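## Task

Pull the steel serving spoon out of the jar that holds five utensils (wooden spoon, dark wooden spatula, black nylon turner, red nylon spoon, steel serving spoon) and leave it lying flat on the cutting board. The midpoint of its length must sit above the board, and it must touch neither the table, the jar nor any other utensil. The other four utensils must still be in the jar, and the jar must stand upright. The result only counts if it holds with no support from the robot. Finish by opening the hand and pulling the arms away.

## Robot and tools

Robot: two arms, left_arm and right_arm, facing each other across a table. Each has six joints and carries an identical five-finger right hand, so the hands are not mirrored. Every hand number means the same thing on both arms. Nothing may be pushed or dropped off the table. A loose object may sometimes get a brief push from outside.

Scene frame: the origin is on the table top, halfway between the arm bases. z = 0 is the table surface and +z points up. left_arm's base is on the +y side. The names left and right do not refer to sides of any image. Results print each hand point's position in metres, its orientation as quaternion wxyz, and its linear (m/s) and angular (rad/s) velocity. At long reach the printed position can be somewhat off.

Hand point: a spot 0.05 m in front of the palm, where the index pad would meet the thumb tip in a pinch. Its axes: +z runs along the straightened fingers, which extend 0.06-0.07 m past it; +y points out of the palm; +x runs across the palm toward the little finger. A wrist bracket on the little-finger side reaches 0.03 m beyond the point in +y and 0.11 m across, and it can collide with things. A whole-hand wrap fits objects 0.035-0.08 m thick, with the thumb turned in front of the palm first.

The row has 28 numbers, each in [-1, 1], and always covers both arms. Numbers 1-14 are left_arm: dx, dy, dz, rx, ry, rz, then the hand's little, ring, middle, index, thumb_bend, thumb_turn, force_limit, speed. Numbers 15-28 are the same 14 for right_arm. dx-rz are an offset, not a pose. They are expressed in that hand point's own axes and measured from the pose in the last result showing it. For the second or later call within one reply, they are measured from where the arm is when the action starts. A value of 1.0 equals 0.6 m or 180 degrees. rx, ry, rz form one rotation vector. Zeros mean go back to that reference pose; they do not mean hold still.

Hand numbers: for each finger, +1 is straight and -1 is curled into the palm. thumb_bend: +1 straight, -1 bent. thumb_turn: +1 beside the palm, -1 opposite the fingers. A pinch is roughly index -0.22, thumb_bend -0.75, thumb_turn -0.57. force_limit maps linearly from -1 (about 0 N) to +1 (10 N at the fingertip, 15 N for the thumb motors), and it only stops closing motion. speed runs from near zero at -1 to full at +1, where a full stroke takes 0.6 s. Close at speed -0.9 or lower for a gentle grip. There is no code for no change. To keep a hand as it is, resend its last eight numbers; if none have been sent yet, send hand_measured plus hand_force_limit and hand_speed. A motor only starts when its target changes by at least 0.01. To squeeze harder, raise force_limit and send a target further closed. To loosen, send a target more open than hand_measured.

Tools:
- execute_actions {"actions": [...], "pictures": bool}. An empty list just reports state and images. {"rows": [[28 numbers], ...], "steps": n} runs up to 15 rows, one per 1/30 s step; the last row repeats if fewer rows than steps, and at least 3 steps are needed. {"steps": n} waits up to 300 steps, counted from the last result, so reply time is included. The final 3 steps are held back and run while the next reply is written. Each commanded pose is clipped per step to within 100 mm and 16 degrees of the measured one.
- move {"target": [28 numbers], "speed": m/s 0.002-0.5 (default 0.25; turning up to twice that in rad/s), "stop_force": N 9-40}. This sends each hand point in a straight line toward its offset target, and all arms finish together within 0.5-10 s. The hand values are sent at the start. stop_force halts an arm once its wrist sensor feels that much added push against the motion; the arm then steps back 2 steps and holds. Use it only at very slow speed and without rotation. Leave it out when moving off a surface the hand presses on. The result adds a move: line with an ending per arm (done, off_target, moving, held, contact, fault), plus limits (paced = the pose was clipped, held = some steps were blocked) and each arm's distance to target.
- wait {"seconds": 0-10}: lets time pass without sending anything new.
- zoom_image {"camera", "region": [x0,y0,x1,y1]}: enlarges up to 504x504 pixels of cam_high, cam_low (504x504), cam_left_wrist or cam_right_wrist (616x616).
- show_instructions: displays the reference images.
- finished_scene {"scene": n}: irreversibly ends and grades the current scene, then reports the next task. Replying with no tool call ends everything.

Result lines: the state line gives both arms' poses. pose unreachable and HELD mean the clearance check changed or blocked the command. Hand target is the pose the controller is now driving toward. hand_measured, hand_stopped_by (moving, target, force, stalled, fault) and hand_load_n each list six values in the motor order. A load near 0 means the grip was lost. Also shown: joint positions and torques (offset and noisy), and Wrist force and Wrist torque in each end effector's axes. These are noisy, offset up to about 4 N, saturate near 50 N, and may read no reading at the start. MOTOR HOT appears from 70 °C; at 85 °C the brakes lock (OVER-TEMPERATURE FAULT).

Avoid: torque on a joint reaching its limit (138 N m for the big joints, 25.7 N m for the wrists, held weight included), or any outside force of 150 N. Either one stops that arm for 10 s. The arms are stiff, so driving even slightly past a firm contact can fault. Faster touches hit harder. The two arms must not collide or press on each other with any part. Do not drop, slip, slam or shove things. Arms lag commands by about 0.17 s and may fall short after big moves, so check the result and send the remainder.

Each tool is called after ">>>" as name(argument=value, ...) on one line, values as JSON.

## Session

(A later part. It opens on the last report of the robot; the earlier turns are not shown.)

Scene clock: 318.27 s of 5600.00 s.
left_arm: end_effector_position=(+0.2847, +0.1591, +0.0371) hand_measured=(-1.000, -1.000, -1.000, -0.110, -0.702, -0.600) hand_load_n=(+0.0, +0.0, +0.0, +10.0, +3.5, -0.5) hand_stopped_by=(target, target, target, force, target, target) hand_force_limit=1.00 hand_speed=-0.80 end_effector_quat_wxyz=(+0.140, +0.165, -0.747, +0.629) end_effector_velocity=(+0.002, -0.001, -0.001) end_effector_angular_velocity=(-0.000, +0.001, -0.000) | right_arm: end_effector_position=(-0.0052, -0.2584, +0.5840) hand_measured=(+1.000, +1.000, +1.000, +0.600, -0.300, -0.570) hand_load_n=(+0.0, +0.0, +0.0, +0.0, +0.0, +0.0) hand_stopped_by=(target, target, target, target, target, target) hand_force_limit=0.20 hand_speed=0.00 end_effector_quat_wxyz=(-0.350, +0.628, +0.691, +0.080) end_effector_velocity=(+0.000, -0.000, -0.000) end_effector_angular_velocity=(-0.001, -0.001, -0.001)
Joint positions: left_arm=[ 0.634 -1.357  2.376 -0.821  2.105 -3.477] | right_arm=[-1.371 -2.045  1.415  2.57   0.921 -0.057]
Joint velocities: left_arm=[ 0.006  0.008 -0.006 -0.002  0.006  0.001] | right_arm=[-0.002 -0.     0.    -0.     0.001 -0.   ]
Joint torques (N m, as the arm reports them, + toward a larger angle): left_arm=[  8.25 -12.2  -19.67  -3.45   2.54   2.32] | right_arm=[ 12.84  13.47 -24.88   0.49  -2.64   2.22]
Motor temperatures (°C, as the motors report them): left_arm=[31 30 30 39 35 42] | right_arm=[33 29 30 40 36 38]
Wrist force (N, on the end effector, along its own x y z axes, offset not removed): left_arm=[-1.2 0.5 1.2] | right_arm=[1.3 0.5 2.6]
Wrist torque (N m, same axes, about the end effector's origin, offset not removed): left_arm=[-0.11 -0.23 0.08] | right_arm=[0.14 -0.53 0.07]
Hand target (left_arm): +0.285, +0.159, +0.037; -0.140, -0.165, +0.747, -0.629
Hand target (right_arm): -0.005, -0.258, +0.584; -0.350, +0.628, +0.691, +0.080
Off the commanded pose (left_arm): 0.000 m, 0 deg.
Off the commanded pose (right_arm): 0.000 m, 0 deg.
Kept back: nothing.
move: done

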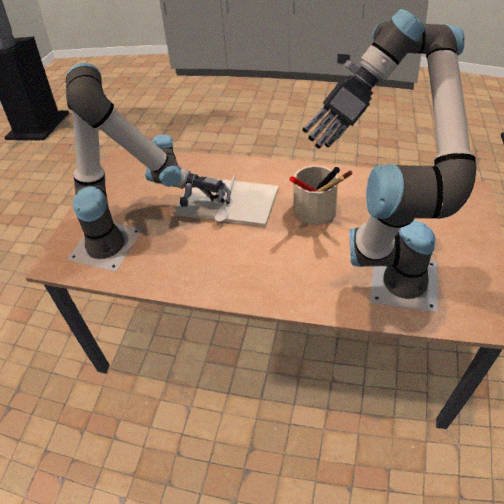

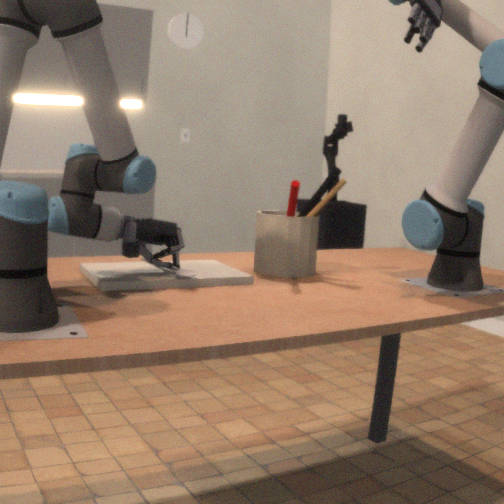

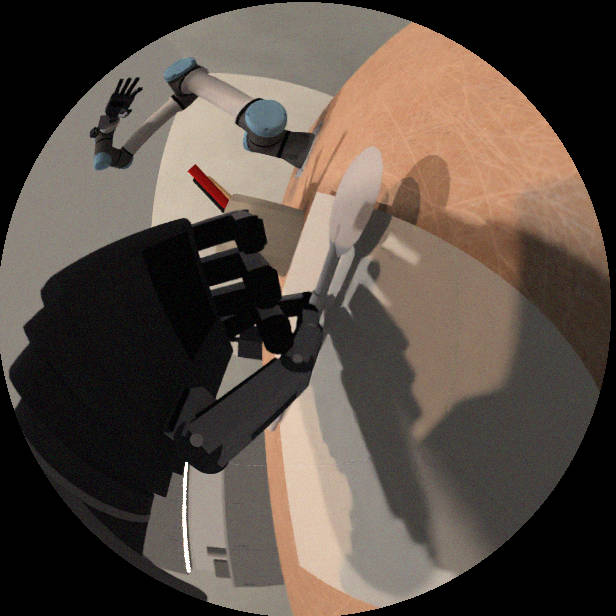

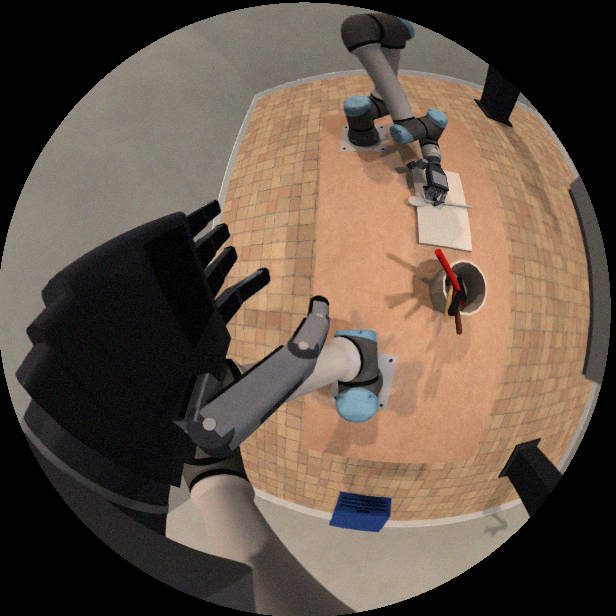

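Still slightly above; lower with contact stop.

>>> move(target=[-0.007,0.015,0.003,0,0,0,-1,-1,-1,-1,-0.7,-0.6,1,-0.8,0,0,0,0,0,0,1,1,1,0.6,-0.3,-0.57,0.2,0], speed=0.003, stop_force=9)

>>> execute_actions(actions=[{"rows":[[0,0,0,0,0,0,-1,-1,-1,0.3,-0.7,-0.6,1,-0.7,0,0,0,0,0,0,1,1,1,0.6,-0.3,-0.57,0.2,0]],"steps":15}])

>>> wait(seconds=1)

>>> move(target=[0.07,-0.15,-0.03,0,0,0,-1,-1,-1,0.3,-0.7,-0.6,1,-0.7,0,0,0,0,0,0,1,1,1,0.6,-0.3,-0.57,0.2,0], speed=0.05)

>>> move(target=[0.2,-0.1,-0.2,0,0,0,-1,-1,-1,0.3,-0.7,-0.6,1,-0.7,0,0,0,0,0,0,1,1,1,0.6,-0.3,-0.57,0.2,0], speed=0.15)

Scene clock: 320.93 s of 5600.00 s.
left_arm: end_effector_position=(+0.2848, +0.1590, +0.0309) hand_measured=(-1.000, -1.000, -1.000, -0.110, -0.704, -0.600) hand_load_n=(+0.0, +0.0, +0.0, +10.5, +0.0, -2.0) hand_stopped_by=(target, target, target, force, target, target) hand_force_limit=1.00 hand_speed=-0.80 end_effector_quat_wxyz=(+0.140, +0.165, -0.746, +0.629) end_effector_velocity=(-0.001, +0.001, +0.000) end_effector_angular_velocity=(+0.003, +0.002, -0.001) | right_arm: end_effector_position=(-0.0052, -0.2584, +0.5840) hand_measured=(+1.000, +1.000, +1.000, +0.600, -0.300, -0.570) hand_load_n=(+0.0, +0.0, +0.0, +0.0, +0.0, +0.0) hand_stopped_by=(target, target, target, target, target, target) hand_force_limit=0.20 hand_speed=0.00 end_effector_quat_wxyz=(-0.350, +0.628, +0.691, +0.080) end_effector_velocity=(+0.000, -0.000, -0.000) end_effector_angular_velocity=(-0.001, +0.001, -0.000)
Joint positions: left_arm=[ 0.634 -1.339  2.38  -0.844  2.105 -3.477] | right_arm=[-1.371 -2.045  1.415  2.57   0.921 -0.057]
Joint velocities: left_arm=[ 0.    -0.003 -0.     0.006  0.001 -0.   ] | right_arm=[-0.     0.     0.    -0.     0.001  0.001]
Joint torques (N m, as the arm reports them, + toward a larger angle): left_arm=[ -5.08 -26.95 -13.62   3.51  -2.26  -2.22] | right_arm=[ 13.35  15.13 -24.8    0.32  -2.72   2.29]
Motor temperatures (°C, as the motors report them): left_arm=[31 30 30 39 35 42] | right_arm=[33 29 30 40 36 38]
Wrist force (N, on the end effector, along its own x y z axes, offset not removed): left_arm=[6.1 -12.9 -2.5] | right_arm=[4.2 1.9 3.7]
Wrist torque (N m, same axes, about the end effector's origin, offset not removed): left_arm=[-0.10 -0.24 0.17] | right_arm=[0.26 -0.91 0.31]
Hand target (left_arm): +0.285, +0.159, +0.031; -0.140, -0.165, +0.747, -0.629
Hand target (right_arm): -0.005, -0.258, +0.584; -0.350, +0.628, +0.691, +0.080
Off the commanded pose (left_arm): 0.004 m, 0 deg.
Off the commanded pose (right_arm): 0.000 m, 0 deg.
Kept back: nothing.
move: contact (left_arm)

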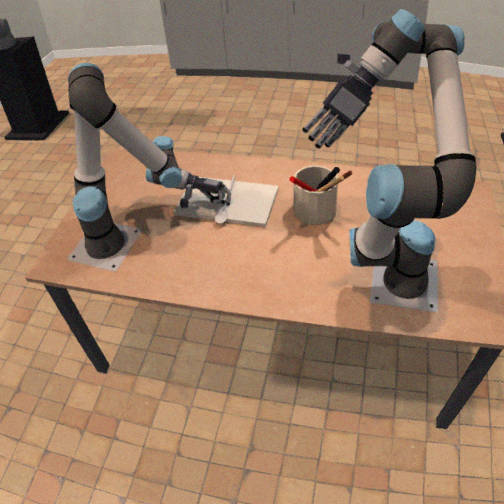

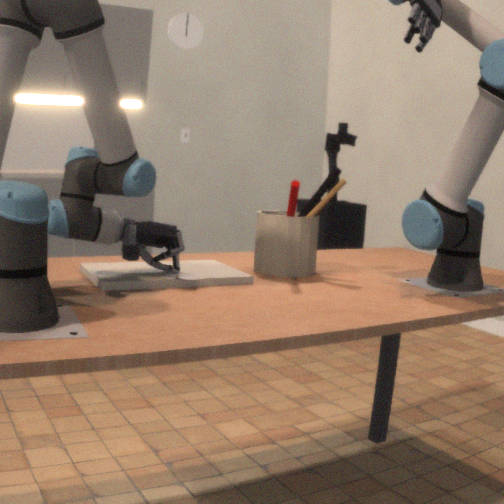

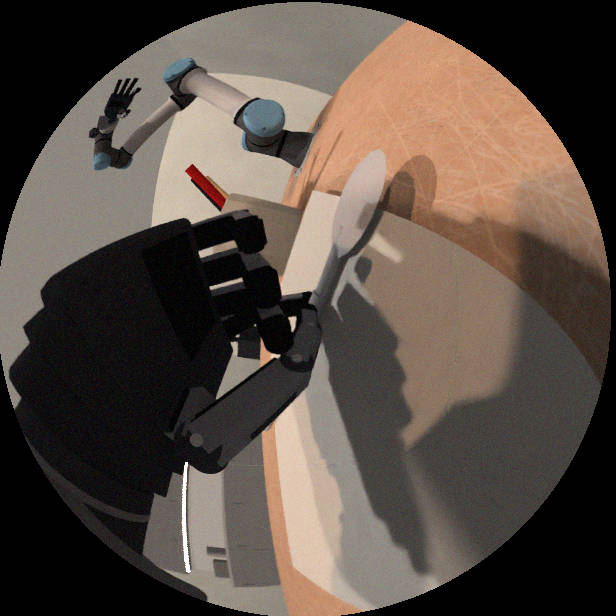

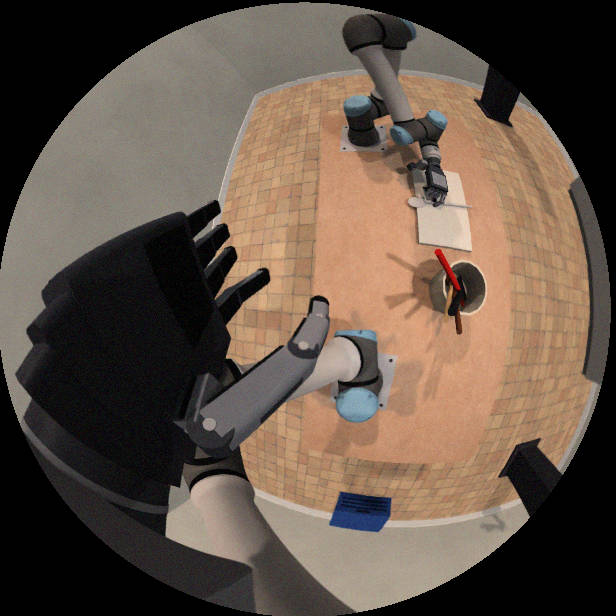

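Scene clock: 321.33 s of 5600.00 s.
left_arm: end_effector_position=(+0.2848, +0.1591, +0.0309) hand_measured=(-1.000, -1.000, -1.000, +0.038, -0.704, -0.600) hand_load_n=(+0.0, +0.0, +0.0, +0.0, -0.5, +0.0) hand_stopped_by=(target, target, target, moving, target, target) hand_force_limit=1.00 hand_speed=-0.70 end_effector_quat_wxyz=(+0.140, +0.165, -0.747, +0.629) end_effector_velocity=(-0.001, -0.000, -0.001) end_effector_angular_velocity=(+0.002, +0.001, -0.001) | right_arm: end_effector_position=(-0.0052, -0.2584, +0.5840) hand_measured=(+1.000, +1.000, +1.000, +0.600, -0.300, -0.570) hand_load_n=(+0.0, +0.0, +0.0, +0.0, +0.0, +0.0) hand_stopped_by=(target, target, target, target, target, target) hand_force_limit=0.20 hand_speed=0.00 end_effector_quat_wxyz=(-0.350, +0.628, +0.691, +0.080) end_effector_velocity=(-0.000, +0.000, +0.000) end_effector_angular_velocity=(+0.001, +0.000, -0.001)
Joint positions: left_arm=[ 0.634 -1.339  2.38  -0.844  2.105 -3.477] | right_arm=[-1.371 -2.045  1.415  2.57   0.921 -0.057]
Joint velocities: left_arm=[-0.001  0.002 -0.     0.     0.    -0.   ] | right_arm=[ 0.    -0.     0.    -0.    -0.001  0.001]
Joint torques (N m, as the arm reports them, + toward a larger angle): left_arm=[ -4.16 -10.86 -11.96  -2.17  -1.95  -2.14] | right_arm=[ 13.14  14.82 -24.88   0.36  -2.66   2.19]
Motor temperatures (°C, as the motors report them): left_arm=[31 30 30 39 35 42] | right_arm=[33 29 30 40 36 38]
Wrist force (N, on the end effector, along its own x y z axes, offset not removed): left_arm=[0.0 -1.2 0.1] | right_arm=[0.2 0.5 1.4]
Wrist torque (N m, same axes, about the end effector's origin, offset not removed): left_arm=[-0.04 -0.19 0.02] | right_arm=[0.10 -0.22 -0.11]
Steps of this call (steps 1 to 12: the first 12 steps of this action). Readings (end_effector_position | what the end effector reports):
1: left_arm (+0.2848, +0.1591, +0.0309) | right_arm (-0.0052, -0.2584, +0.5840) | left_arm hand_measured=(-1.000, -1.000, -1.000, -0.110, -0.704, -0.600) hand_load_n=(+0.0, +0.0, +0.0, +10.5, +0.0, -1.5) hand_stopped_by=(target, target, target, moving, target, target) hand_force_limit=1.00 hand_speed=-0.70 | right_arm hand_measured=(+1.000, +1.000, +1.000, +0.600, -0.300, -0.570) hand_load_n=(+0.0, +0.0, +0.0, +0.0, +0.0, +0.0) hand_stopped_by=(target, target, target, target, target, target) hand_force_limit=0.20 hand_speed=0.00
2: left_arm (+0.2848, +0.1591, +0.0309) | right_arm (-0.0052, -0.2584, +0.5840) | left_arm hand_measured=(-1.000, -1.000, -1.000, -0.110, -0.704, -0.600) hand_load_n=(+0.0, +0.0, +0.0, +11.0, +0.0, -1.5) hand_stopped_by=(target, target, target, moving, target, target) hand_force_limit=1.00 hand_speed=-0.70 | right_arm hand_measured=(+1.000, +1.000, +1.000, +0.600, -0.300, -0.570) hand_load_n=(+0.0, +0.0, +0.0, +0.0, +0.0, +0.0) hand_stopped_by=(target, target, target, target, target, target) hand_force_limit=0.20 hand_speed=0.00
4: left_arm (+0.2848, +0.1591, +0.0309) | right_arm (-0.0052, -0.2584, +0.5840) | left_arm hand_measured=(-1.000, -1.000, -1.000, -0.094, -0.704, -0.600) hand_load_n=(+0.0, +0.0, +0.0, +4.5, -1.0, -1.5) hand_stopped_by=(target, target, target, moving, target, target) hand_force_limit=1.00 hand_speed=-0.70 | right_arm hand_measured=(+1.000, +1.000, +1.000, +0.600, -0.300, -0.570) hand_load_n=(+0.0, +0.0, +0.0, +0.0, +0.0, +0.0) hand_stopped_by=(target, target, target, target, target, target) hand_force_limit=0.20 hand_speed=0.00
8: left_arm (+0.2848, +0.1591, +0.0309) | right_arm (-0.0052, -0.2584, +0.5840) | left_arm hand_measured=(-1.000, -1.000, -1.000, -0.028, -0.704, -0.600) hand_load_n=(+0.0, +0.0, +0.0, -0.5, -0.5, +0.0) hand_stopped_by=(target, target, target, moving, target, target) hand_force_limit=1.00 hand_speed=-0.70 | right_arm hand_measured=(+1.000, +1.000, +1.000, +0.600, -0.300, -0.570) hand_load_n=(+0.0, +0.0, +0.0, +0.0, +0.0, +0.0) hand_stopped_by=(target, target, target, target, target, target) hand_force_limit=0.20 hand_speed=0.00
12: the state above

Scene clock: 322.43 s of 5600.00 s.
left_arm: end_effector_position=(+0.2848, +0.1590, +0.0309) hand_measured=(-1.000, -1.000, -1.000, +0.300, -0.704, -0.600) hand_load_n=(+0.0, +0.0, +0.0, +0.0, -0.5, +0.0) hand_stopped_by=(target, target, target, target, target, target) hand_force_limit=1.00 hand_speed=-0.70 end_effector_quat_wxyz=(+0.140, +0.165, -0.746, +0.629) end_effector_velocity=(+0.001, +0.000, +0.000) end_effector_angular_velocity=(-0.000, +0.000, +0.001) | right_arm: end_effector_position=(-0.0052, -0.2584, +0.5840) hand_measured=(+1.000, +1.000, +1.000, +0.600, -0.300, -0.570) hand_load_n=(+0.0, +0.0, +0.0, +0.0, +0.0, +0.0) hand_stopped_by=(target, target, target, target, target, target) hand_force_limit=0.20 hand_speed=0.00 end_effector_quat_wxyz=(-0.350, +0.628, +0.691, +0.080) end_effector_velocity=(-0.000, -0.000, -0.000) end_effector_angular_velocity=(-0.001, +0.000, -0.002)
Joint positions: left_arm=[ 0.634 -1.339  2.38  -0.844  2.105 -3.477] | right_arm=[-1.371 -2.045  1.415  2.57   0.921 -0.057]
Joint velocities: left_arm=[ 0.001 -0.    -0.    -0.     0.    -0.001] | right_arm=[-0.001 -0.     0.     0.     0.     0.001]
Joint torques (N m, as the arm reports them, + toward a larger angle): left_arm=[ -3.96 -11.06  -5.24  -3.24  -0.73  -1.55] | right_arm=[ 12.93  13.65 -24.08   0.43  -2.75   2.16]
Motor temperatures (°C, as the motors report them): left_arm=[31 30 30 39 35 42] | right_arm=[33 29 30 40 36 38]
Wrist force (N, on the end effector, along its own x y z axes, offset not removed): left_arm=[-0.4 -2.5 0.4] | right_arm=[2.9 3.1 2.7]
Wrist torque (N m, same axes, about the end effector's origin, offset not removed): left_arm=[-0.25 -0.14 -0.03] | right_arm=[0.41 -0.77 0.13]
Hand target (left_arm): +0.285, +0.159, +0.031; -0.140, -0.165, +0.746, -0.629
Hand target (right_arm): -0.005, -0.258, +0.584; -0.350, +0.628, +0.691, +0.080
Off the commanded pose (left_arm): 0.000 m, 0 deg.
Off the commanded pose (right_arm): 0.000 m, 0 deg.
Kept back: nothing.
Steps of this call (steps 1 to 3: the last 3 steps of your previous action; steps 4 to 33: nothing new was sent). Readings (end_effector_position | what the end effector reports):
1: left_arm (+0.2848, +0.1591, +0.0308) | right_arm (-0.0052, -0.2584, +0.5840) | left_arm hand_measured=(-1.000, -1.000, -1.000, +0.054, -0.704, -0.600) hand_load_n=(+0.0, +0.0, +0.0, +0.0, -0.5, +0.0) hand_stopped_by=(target, target, target, moving, target, target) hand_force_limit=1.00 hand_speed=-0.70 | right_arm hand_measured=(+1.000, +1.000, +1.000, +0.600, -0.300, -0.570) hand_load_n=(+0.0, +0.0, +0.0, +0.0, +0.0, +0.0) hand_stopped_by=(target, target, target, target, target, target) hand_force_limit=0.20 hand_speed=0.00
2: left_arm (+0.2848, +0.1591, +0.0308) | right_arm (-0.0052, -0.2584, +0.5840) | left_arm hand_measured=(-1.000, -1.000, -1.000, +0.072, -0.704, -0.600) hand_load_n=(+0.0, +0.0, +0.0, +0.0, -0.5, +0.0) hand_stopped_by=(target, target, target, moving, target, target) hand_force_limit=1.00 hand_speed=-0.70 | right_arm hand_measured=(+1.000, +1.000, +1.000, +0.600, -0.300, -0.570) hand_load_n=(+0.0, +0.0, +0.0, +0.0, +0.0, +0.0) hand_stopped_by=(target, target, target, target, target, target) hand_force_limit=0.20 hand_speed=0.00
4: left_arm (+0.2848, +0.1591, +0.0308) | right_arm (-0.0052, -0.2584, +0.5840) | left_arm hand_measured=(-1.000, -1.000, -1.000, +0.104, -0.704, -0.600) hand_load_n=(+0.0, +0.0, +0.0, +0.0, -0.5, +0.0) hand_stopped_by=(target, target, target, moving, target, target) hand_force_limit=1.00 hand_speed=-0.70 | right_arm hand_measured=(+1.000, +1.000, +1.000, +0.600, -0.300, -0.570) hand_load_n=(+0.0, +0.0, +0.0, +0.0, +0.0, +0.0) hand_stopped_by=(target, target, target, target, target, target) hand_force_limit=0.20 hand_speed=0.00
8: left_arm (+0.2848, +0.1590, +0.0309) | right_arm (-0.0052, -0.2584, +0.5840) | left_arm hand_measured=(-1.000, -1.000, -1.000, +0.172, -0.704, -0.600) hand_load_n=(+0.0, +0.0, +0.0, +0.0, -0.5, +0.0) hand_stopped_by=(target, target, target, moving, target, target) hand_force_limit=1.00 hand_speed=-0.70 | right_arm hand_measured=(+1.000, +1.000, +1.000, +0.600, -0.300, -0.570) hand_load_n=(+0.0, +0.0, +0.0, +0.0, +0.0, +0.0) hand_stopped_by=(target, target, target, target, target, target) hand_force_limit=0.20 hand_speed=0.00
33: the state above

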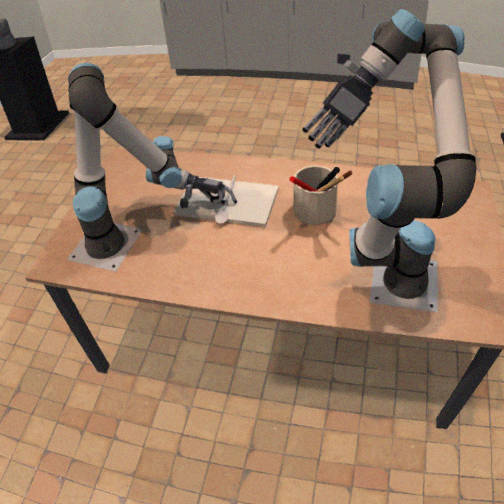

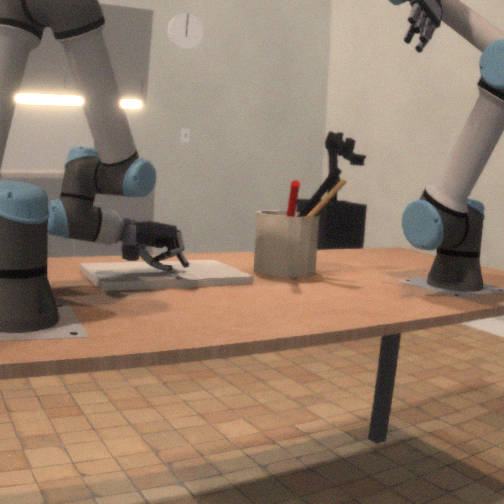

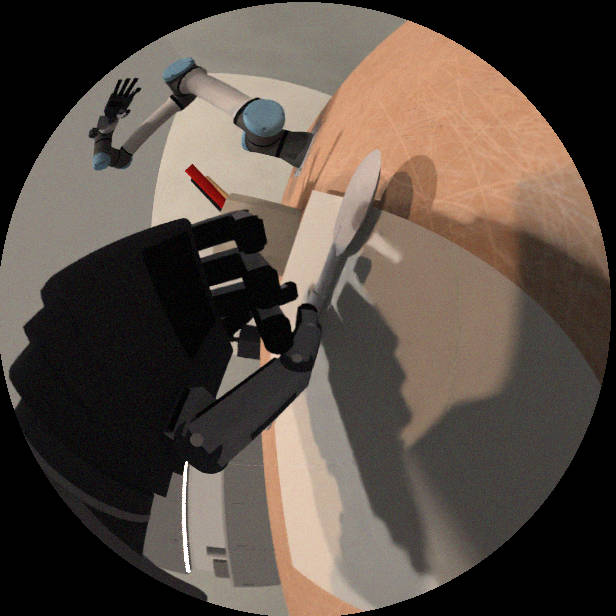

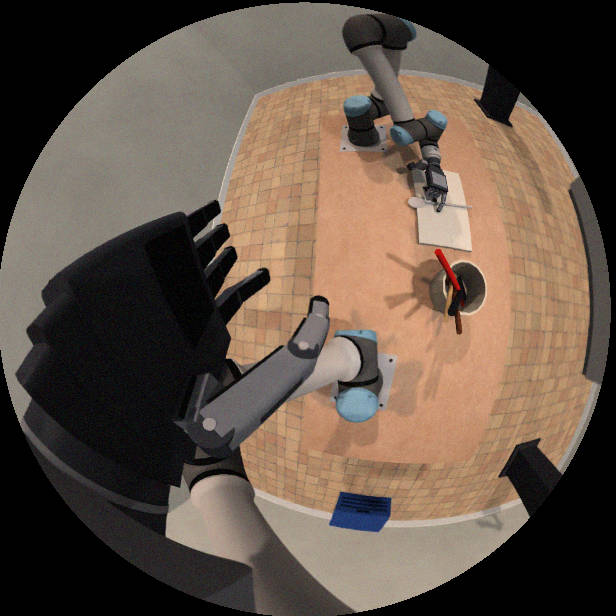

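Scene clock: 325.13 s of 5600.00 s.
left_arm: end_effector_position=(+0.2850, +0.1600, +0.1315) hand_measured=(-1.000, -1.000, -1.000, +0.300, -0.704, -0.600) hand_load_n=(+0.0, +0.0, +0.0, +0.0, +0.0, +0.0) hand_stopped_by=(target, target, target, target, target, target) hand_force_limit=1.00 hand_speed=-0.70 end_effector_quat_wxyz=(+0.140, +0.165, -0.746, +0.629) end_effector_velocity=(+0.001, +0.000, +0.003) end_effector_angular_velocity=(-0.000, -0.001, +0.002) | right_arm: end_effector_position=(-0.0052, -0.2584, +0.5840) hand_measured=(+1.000, +1.000, +1.000, +0.600, -0.300, -0.570) hand_load_n=(+0.0, +0.0, +0.0, +0.0, +0.0, +0.0) hand_stopped_by=(target, target, target, target, target, target) hand_force_limit=0.20 hand_speed=0.00 end_effector_quat_wxyz=(-0.350, +0.628, +0.691, +0.080) end_effector_velocity=(+0.000, +0.000, +0.000) end_effector_angular_velocity=(-0.000, +0.001, -0.002)
Joint positions: left_arm=[ 0.637 -1.588  2.277 -0.491  2.107 -3.477] | right_arm=[-1.371 -2.045  1.415  2.57   0.921 -0.057]
Joint velocities: left_arm=[ 0.001 -0.006 -0.005  0.011 -0.001  0.   ] | right_arm=[-0.001  0.    -0.    -0.    -0.     0.001]
Joint torques (N m, as the arm reports them, + toward a larger angle): left_arm=[  6.91 -28.29 -24.56   1.42   2.32   2.32] | right_arm=[ 13.29  14.55 -24.39   0.33  -2.58   2.23]
Motor temperatures (°C, as the motors report them): left_arm=[31 30 30 39 35 42] | right_arm=[33 29 30 40 36 38]
Wrist force (N, on the end effector, along its own x y z axes, offset not removed): left_arm=[1.0 -1.5 1.2] | right_arm=[1.6 1.8 1.9]
Wrist torque (N m, same axes, about the end effector's origin, offset not removed): left_arm=[-0.26 -0.45 0.08] | right_arm=[0.25 -0.53 0.10]
Hand target (left_arm): +0.285, +0.160, +0.132; -0.140, -0.165, +0.746, -0.629
Hand target (right_arm): -0.005, -0.258, +0.584; -0.350, +0.628, +0.691, +0.080
Off the commanded pose (left_arm): 0.000 m, 0 deg.
Off the commanded pose (right_arm): 0.000 m, 0 deg.
Kept back: nothing.
move: done

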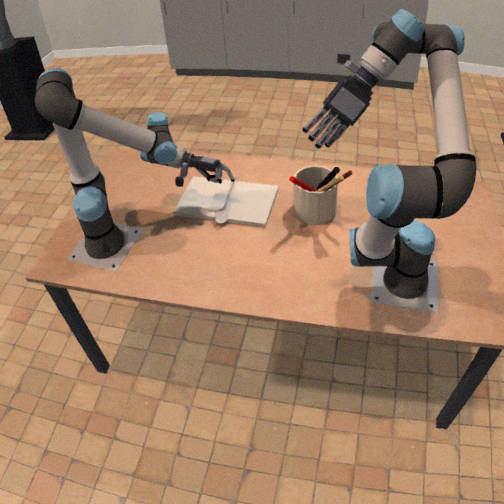

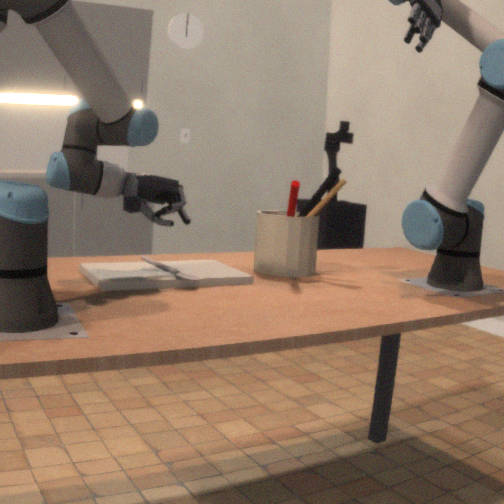

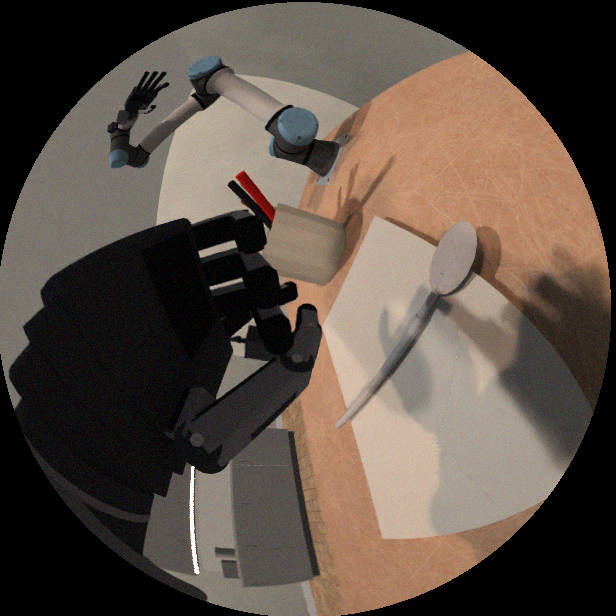

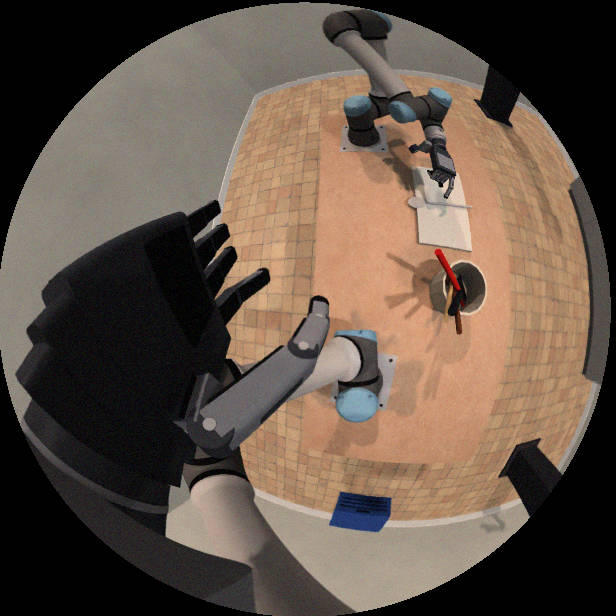

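Scene clock: 327.00 s of 5600.00 s.
left_arm: end_effector_position=(+0.2022, +0.2606, +0.2554) hand_measured=(-1.000, -1.000, -1.000, +0.300, -0.704, -0.600) hand_load_n=(+0.0, +0.0, +0.0, +0.0, +0.0, +0.0) hand_stopped_by=(target, target, target, target, target, target) hand_force_limit=1.00 hand_speed=-0.70 end_effector_quat_wxyz=(+0.141, +0.165, -0.746, +0.629) end_effector_velocity=(-0.001, +0.001, +0.001) end_effector_angular_velocity=(+0.002, +0.000, +0.003) | right_arm: end_effector_position=(-0.0052, -0.2584, +0.5840) hand_measured=(+1.000, +1.000, +1.000, +0.600, -0.300, -0.570) hand_load_n=(+0.0, +0.0, +0.0, +0.0, +0.0, +0.0) hand_stopped_by=(target, target, target, target, target, target) hand_force_limit=0.20 hand_speed=0.00 end_effector_quat_wxyz=(-0.350, +0.628, +0.691, +0.080) end_effector_velocity=(+0.000, +0.000, +0.000) end_effector_angular_velocity=(+0.000, -0.000, +0.000)
Joint positions: left_arm=[ 0.502 -2.172  2.302  0.054  1.975 -3.506] | right_arm=[-1.371 -2.045  1.415  2.57   0.921 -0.057]
Joint velocities: left_arm=[-0.011 -0.009 -0.002  0.012 -0.013 -0.002] | right_arm=[-0.  0. -0.  0. -0. -0.]
Joint torques (N m, as the arm reports them, + toward a larger angle): left_arm=[ -6.65  -6.93 -31.2    1.69  -2.06  -2.16] | right_arm=[ 12.51  14.43 -24.79   0.28  -2.68   2.2 ]
Motor temperatures (°C, as the motors report them): left_arm=[31 30 30 39 35 42] | right_arm=[33 29 30 40 36 38]
Wrist force (N, on the end effector, along its own x y z axes, offset not removed): left_arm=[-0.3 -2.0 0.2] | right_arm=[-0.3 2.7 2.2]
Wrist torque (N m, same axes, about the end effector's origin, offset not removed): left_arm=[-0.28 -0.15 -0.02] | right_arm=[0.41 -0.19 0.02]
Hand target (left_arm): +0.202, +0.261, +0.256; -0.141, -0.165, +0.746, -0.629
Hand target (right_arm): -0.005, -0.258, +0.584; -0.350, +0.628, +0.691, +0.080
Off the commanded pose (left_arm): 0.000 m, 0 deg.
Off the commanded pose (right_arm): 0.000 m, 0 deg.
Kept back: nothing.
move: done

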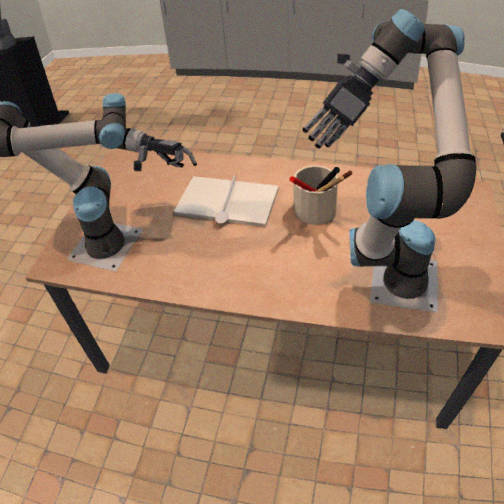

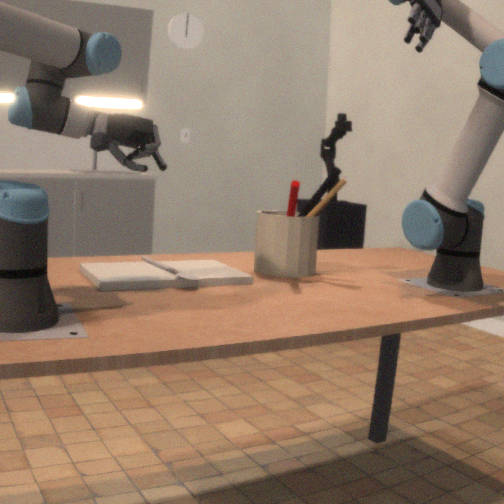

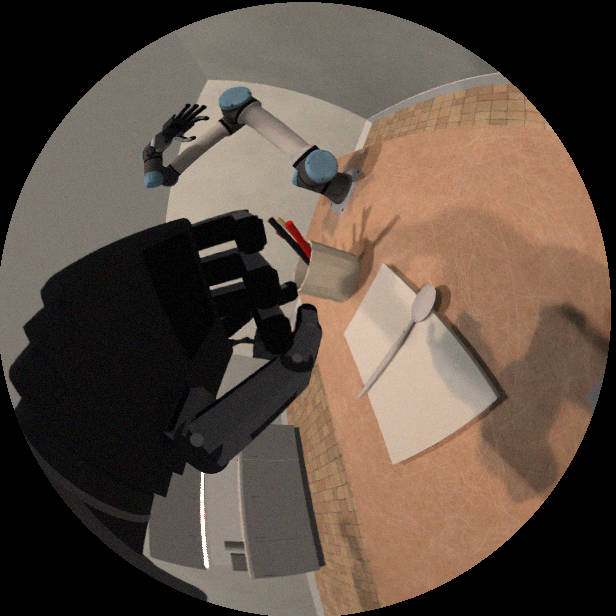

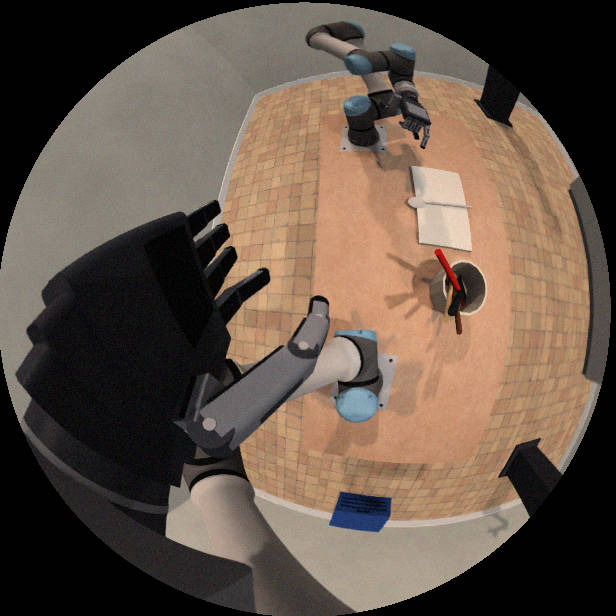

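>>> zoom_image(camera="cam_low", region=[70,230,270,310])

>>> zoom_image(camera="cam_left_wrist", region=[320,240,520,440])

Region (70, 230, 270, 310) of cam_low's 504x504 image, scaled by 2.520, with more detail than that image has; it fills the top 202 rows of this view, and the rest is white.

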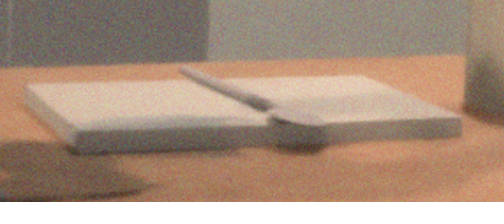

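Region (320, 240, 520, 440) of cam_left_wrist's 616x616 image, scaled by 2.520, with more detail than that image has.

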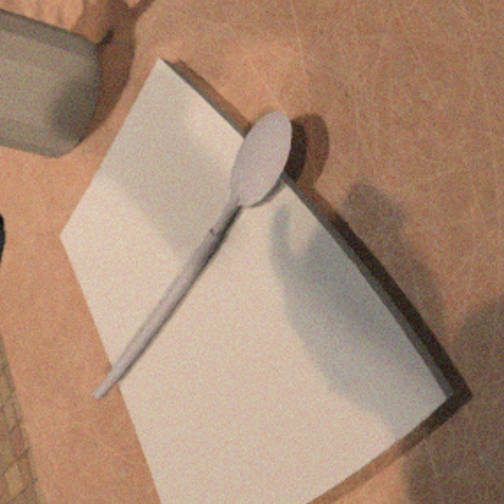

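Lies flat, spanning the board, clear of table.

>>> finished_scene(scene=2)

The scene is finished: the task was done.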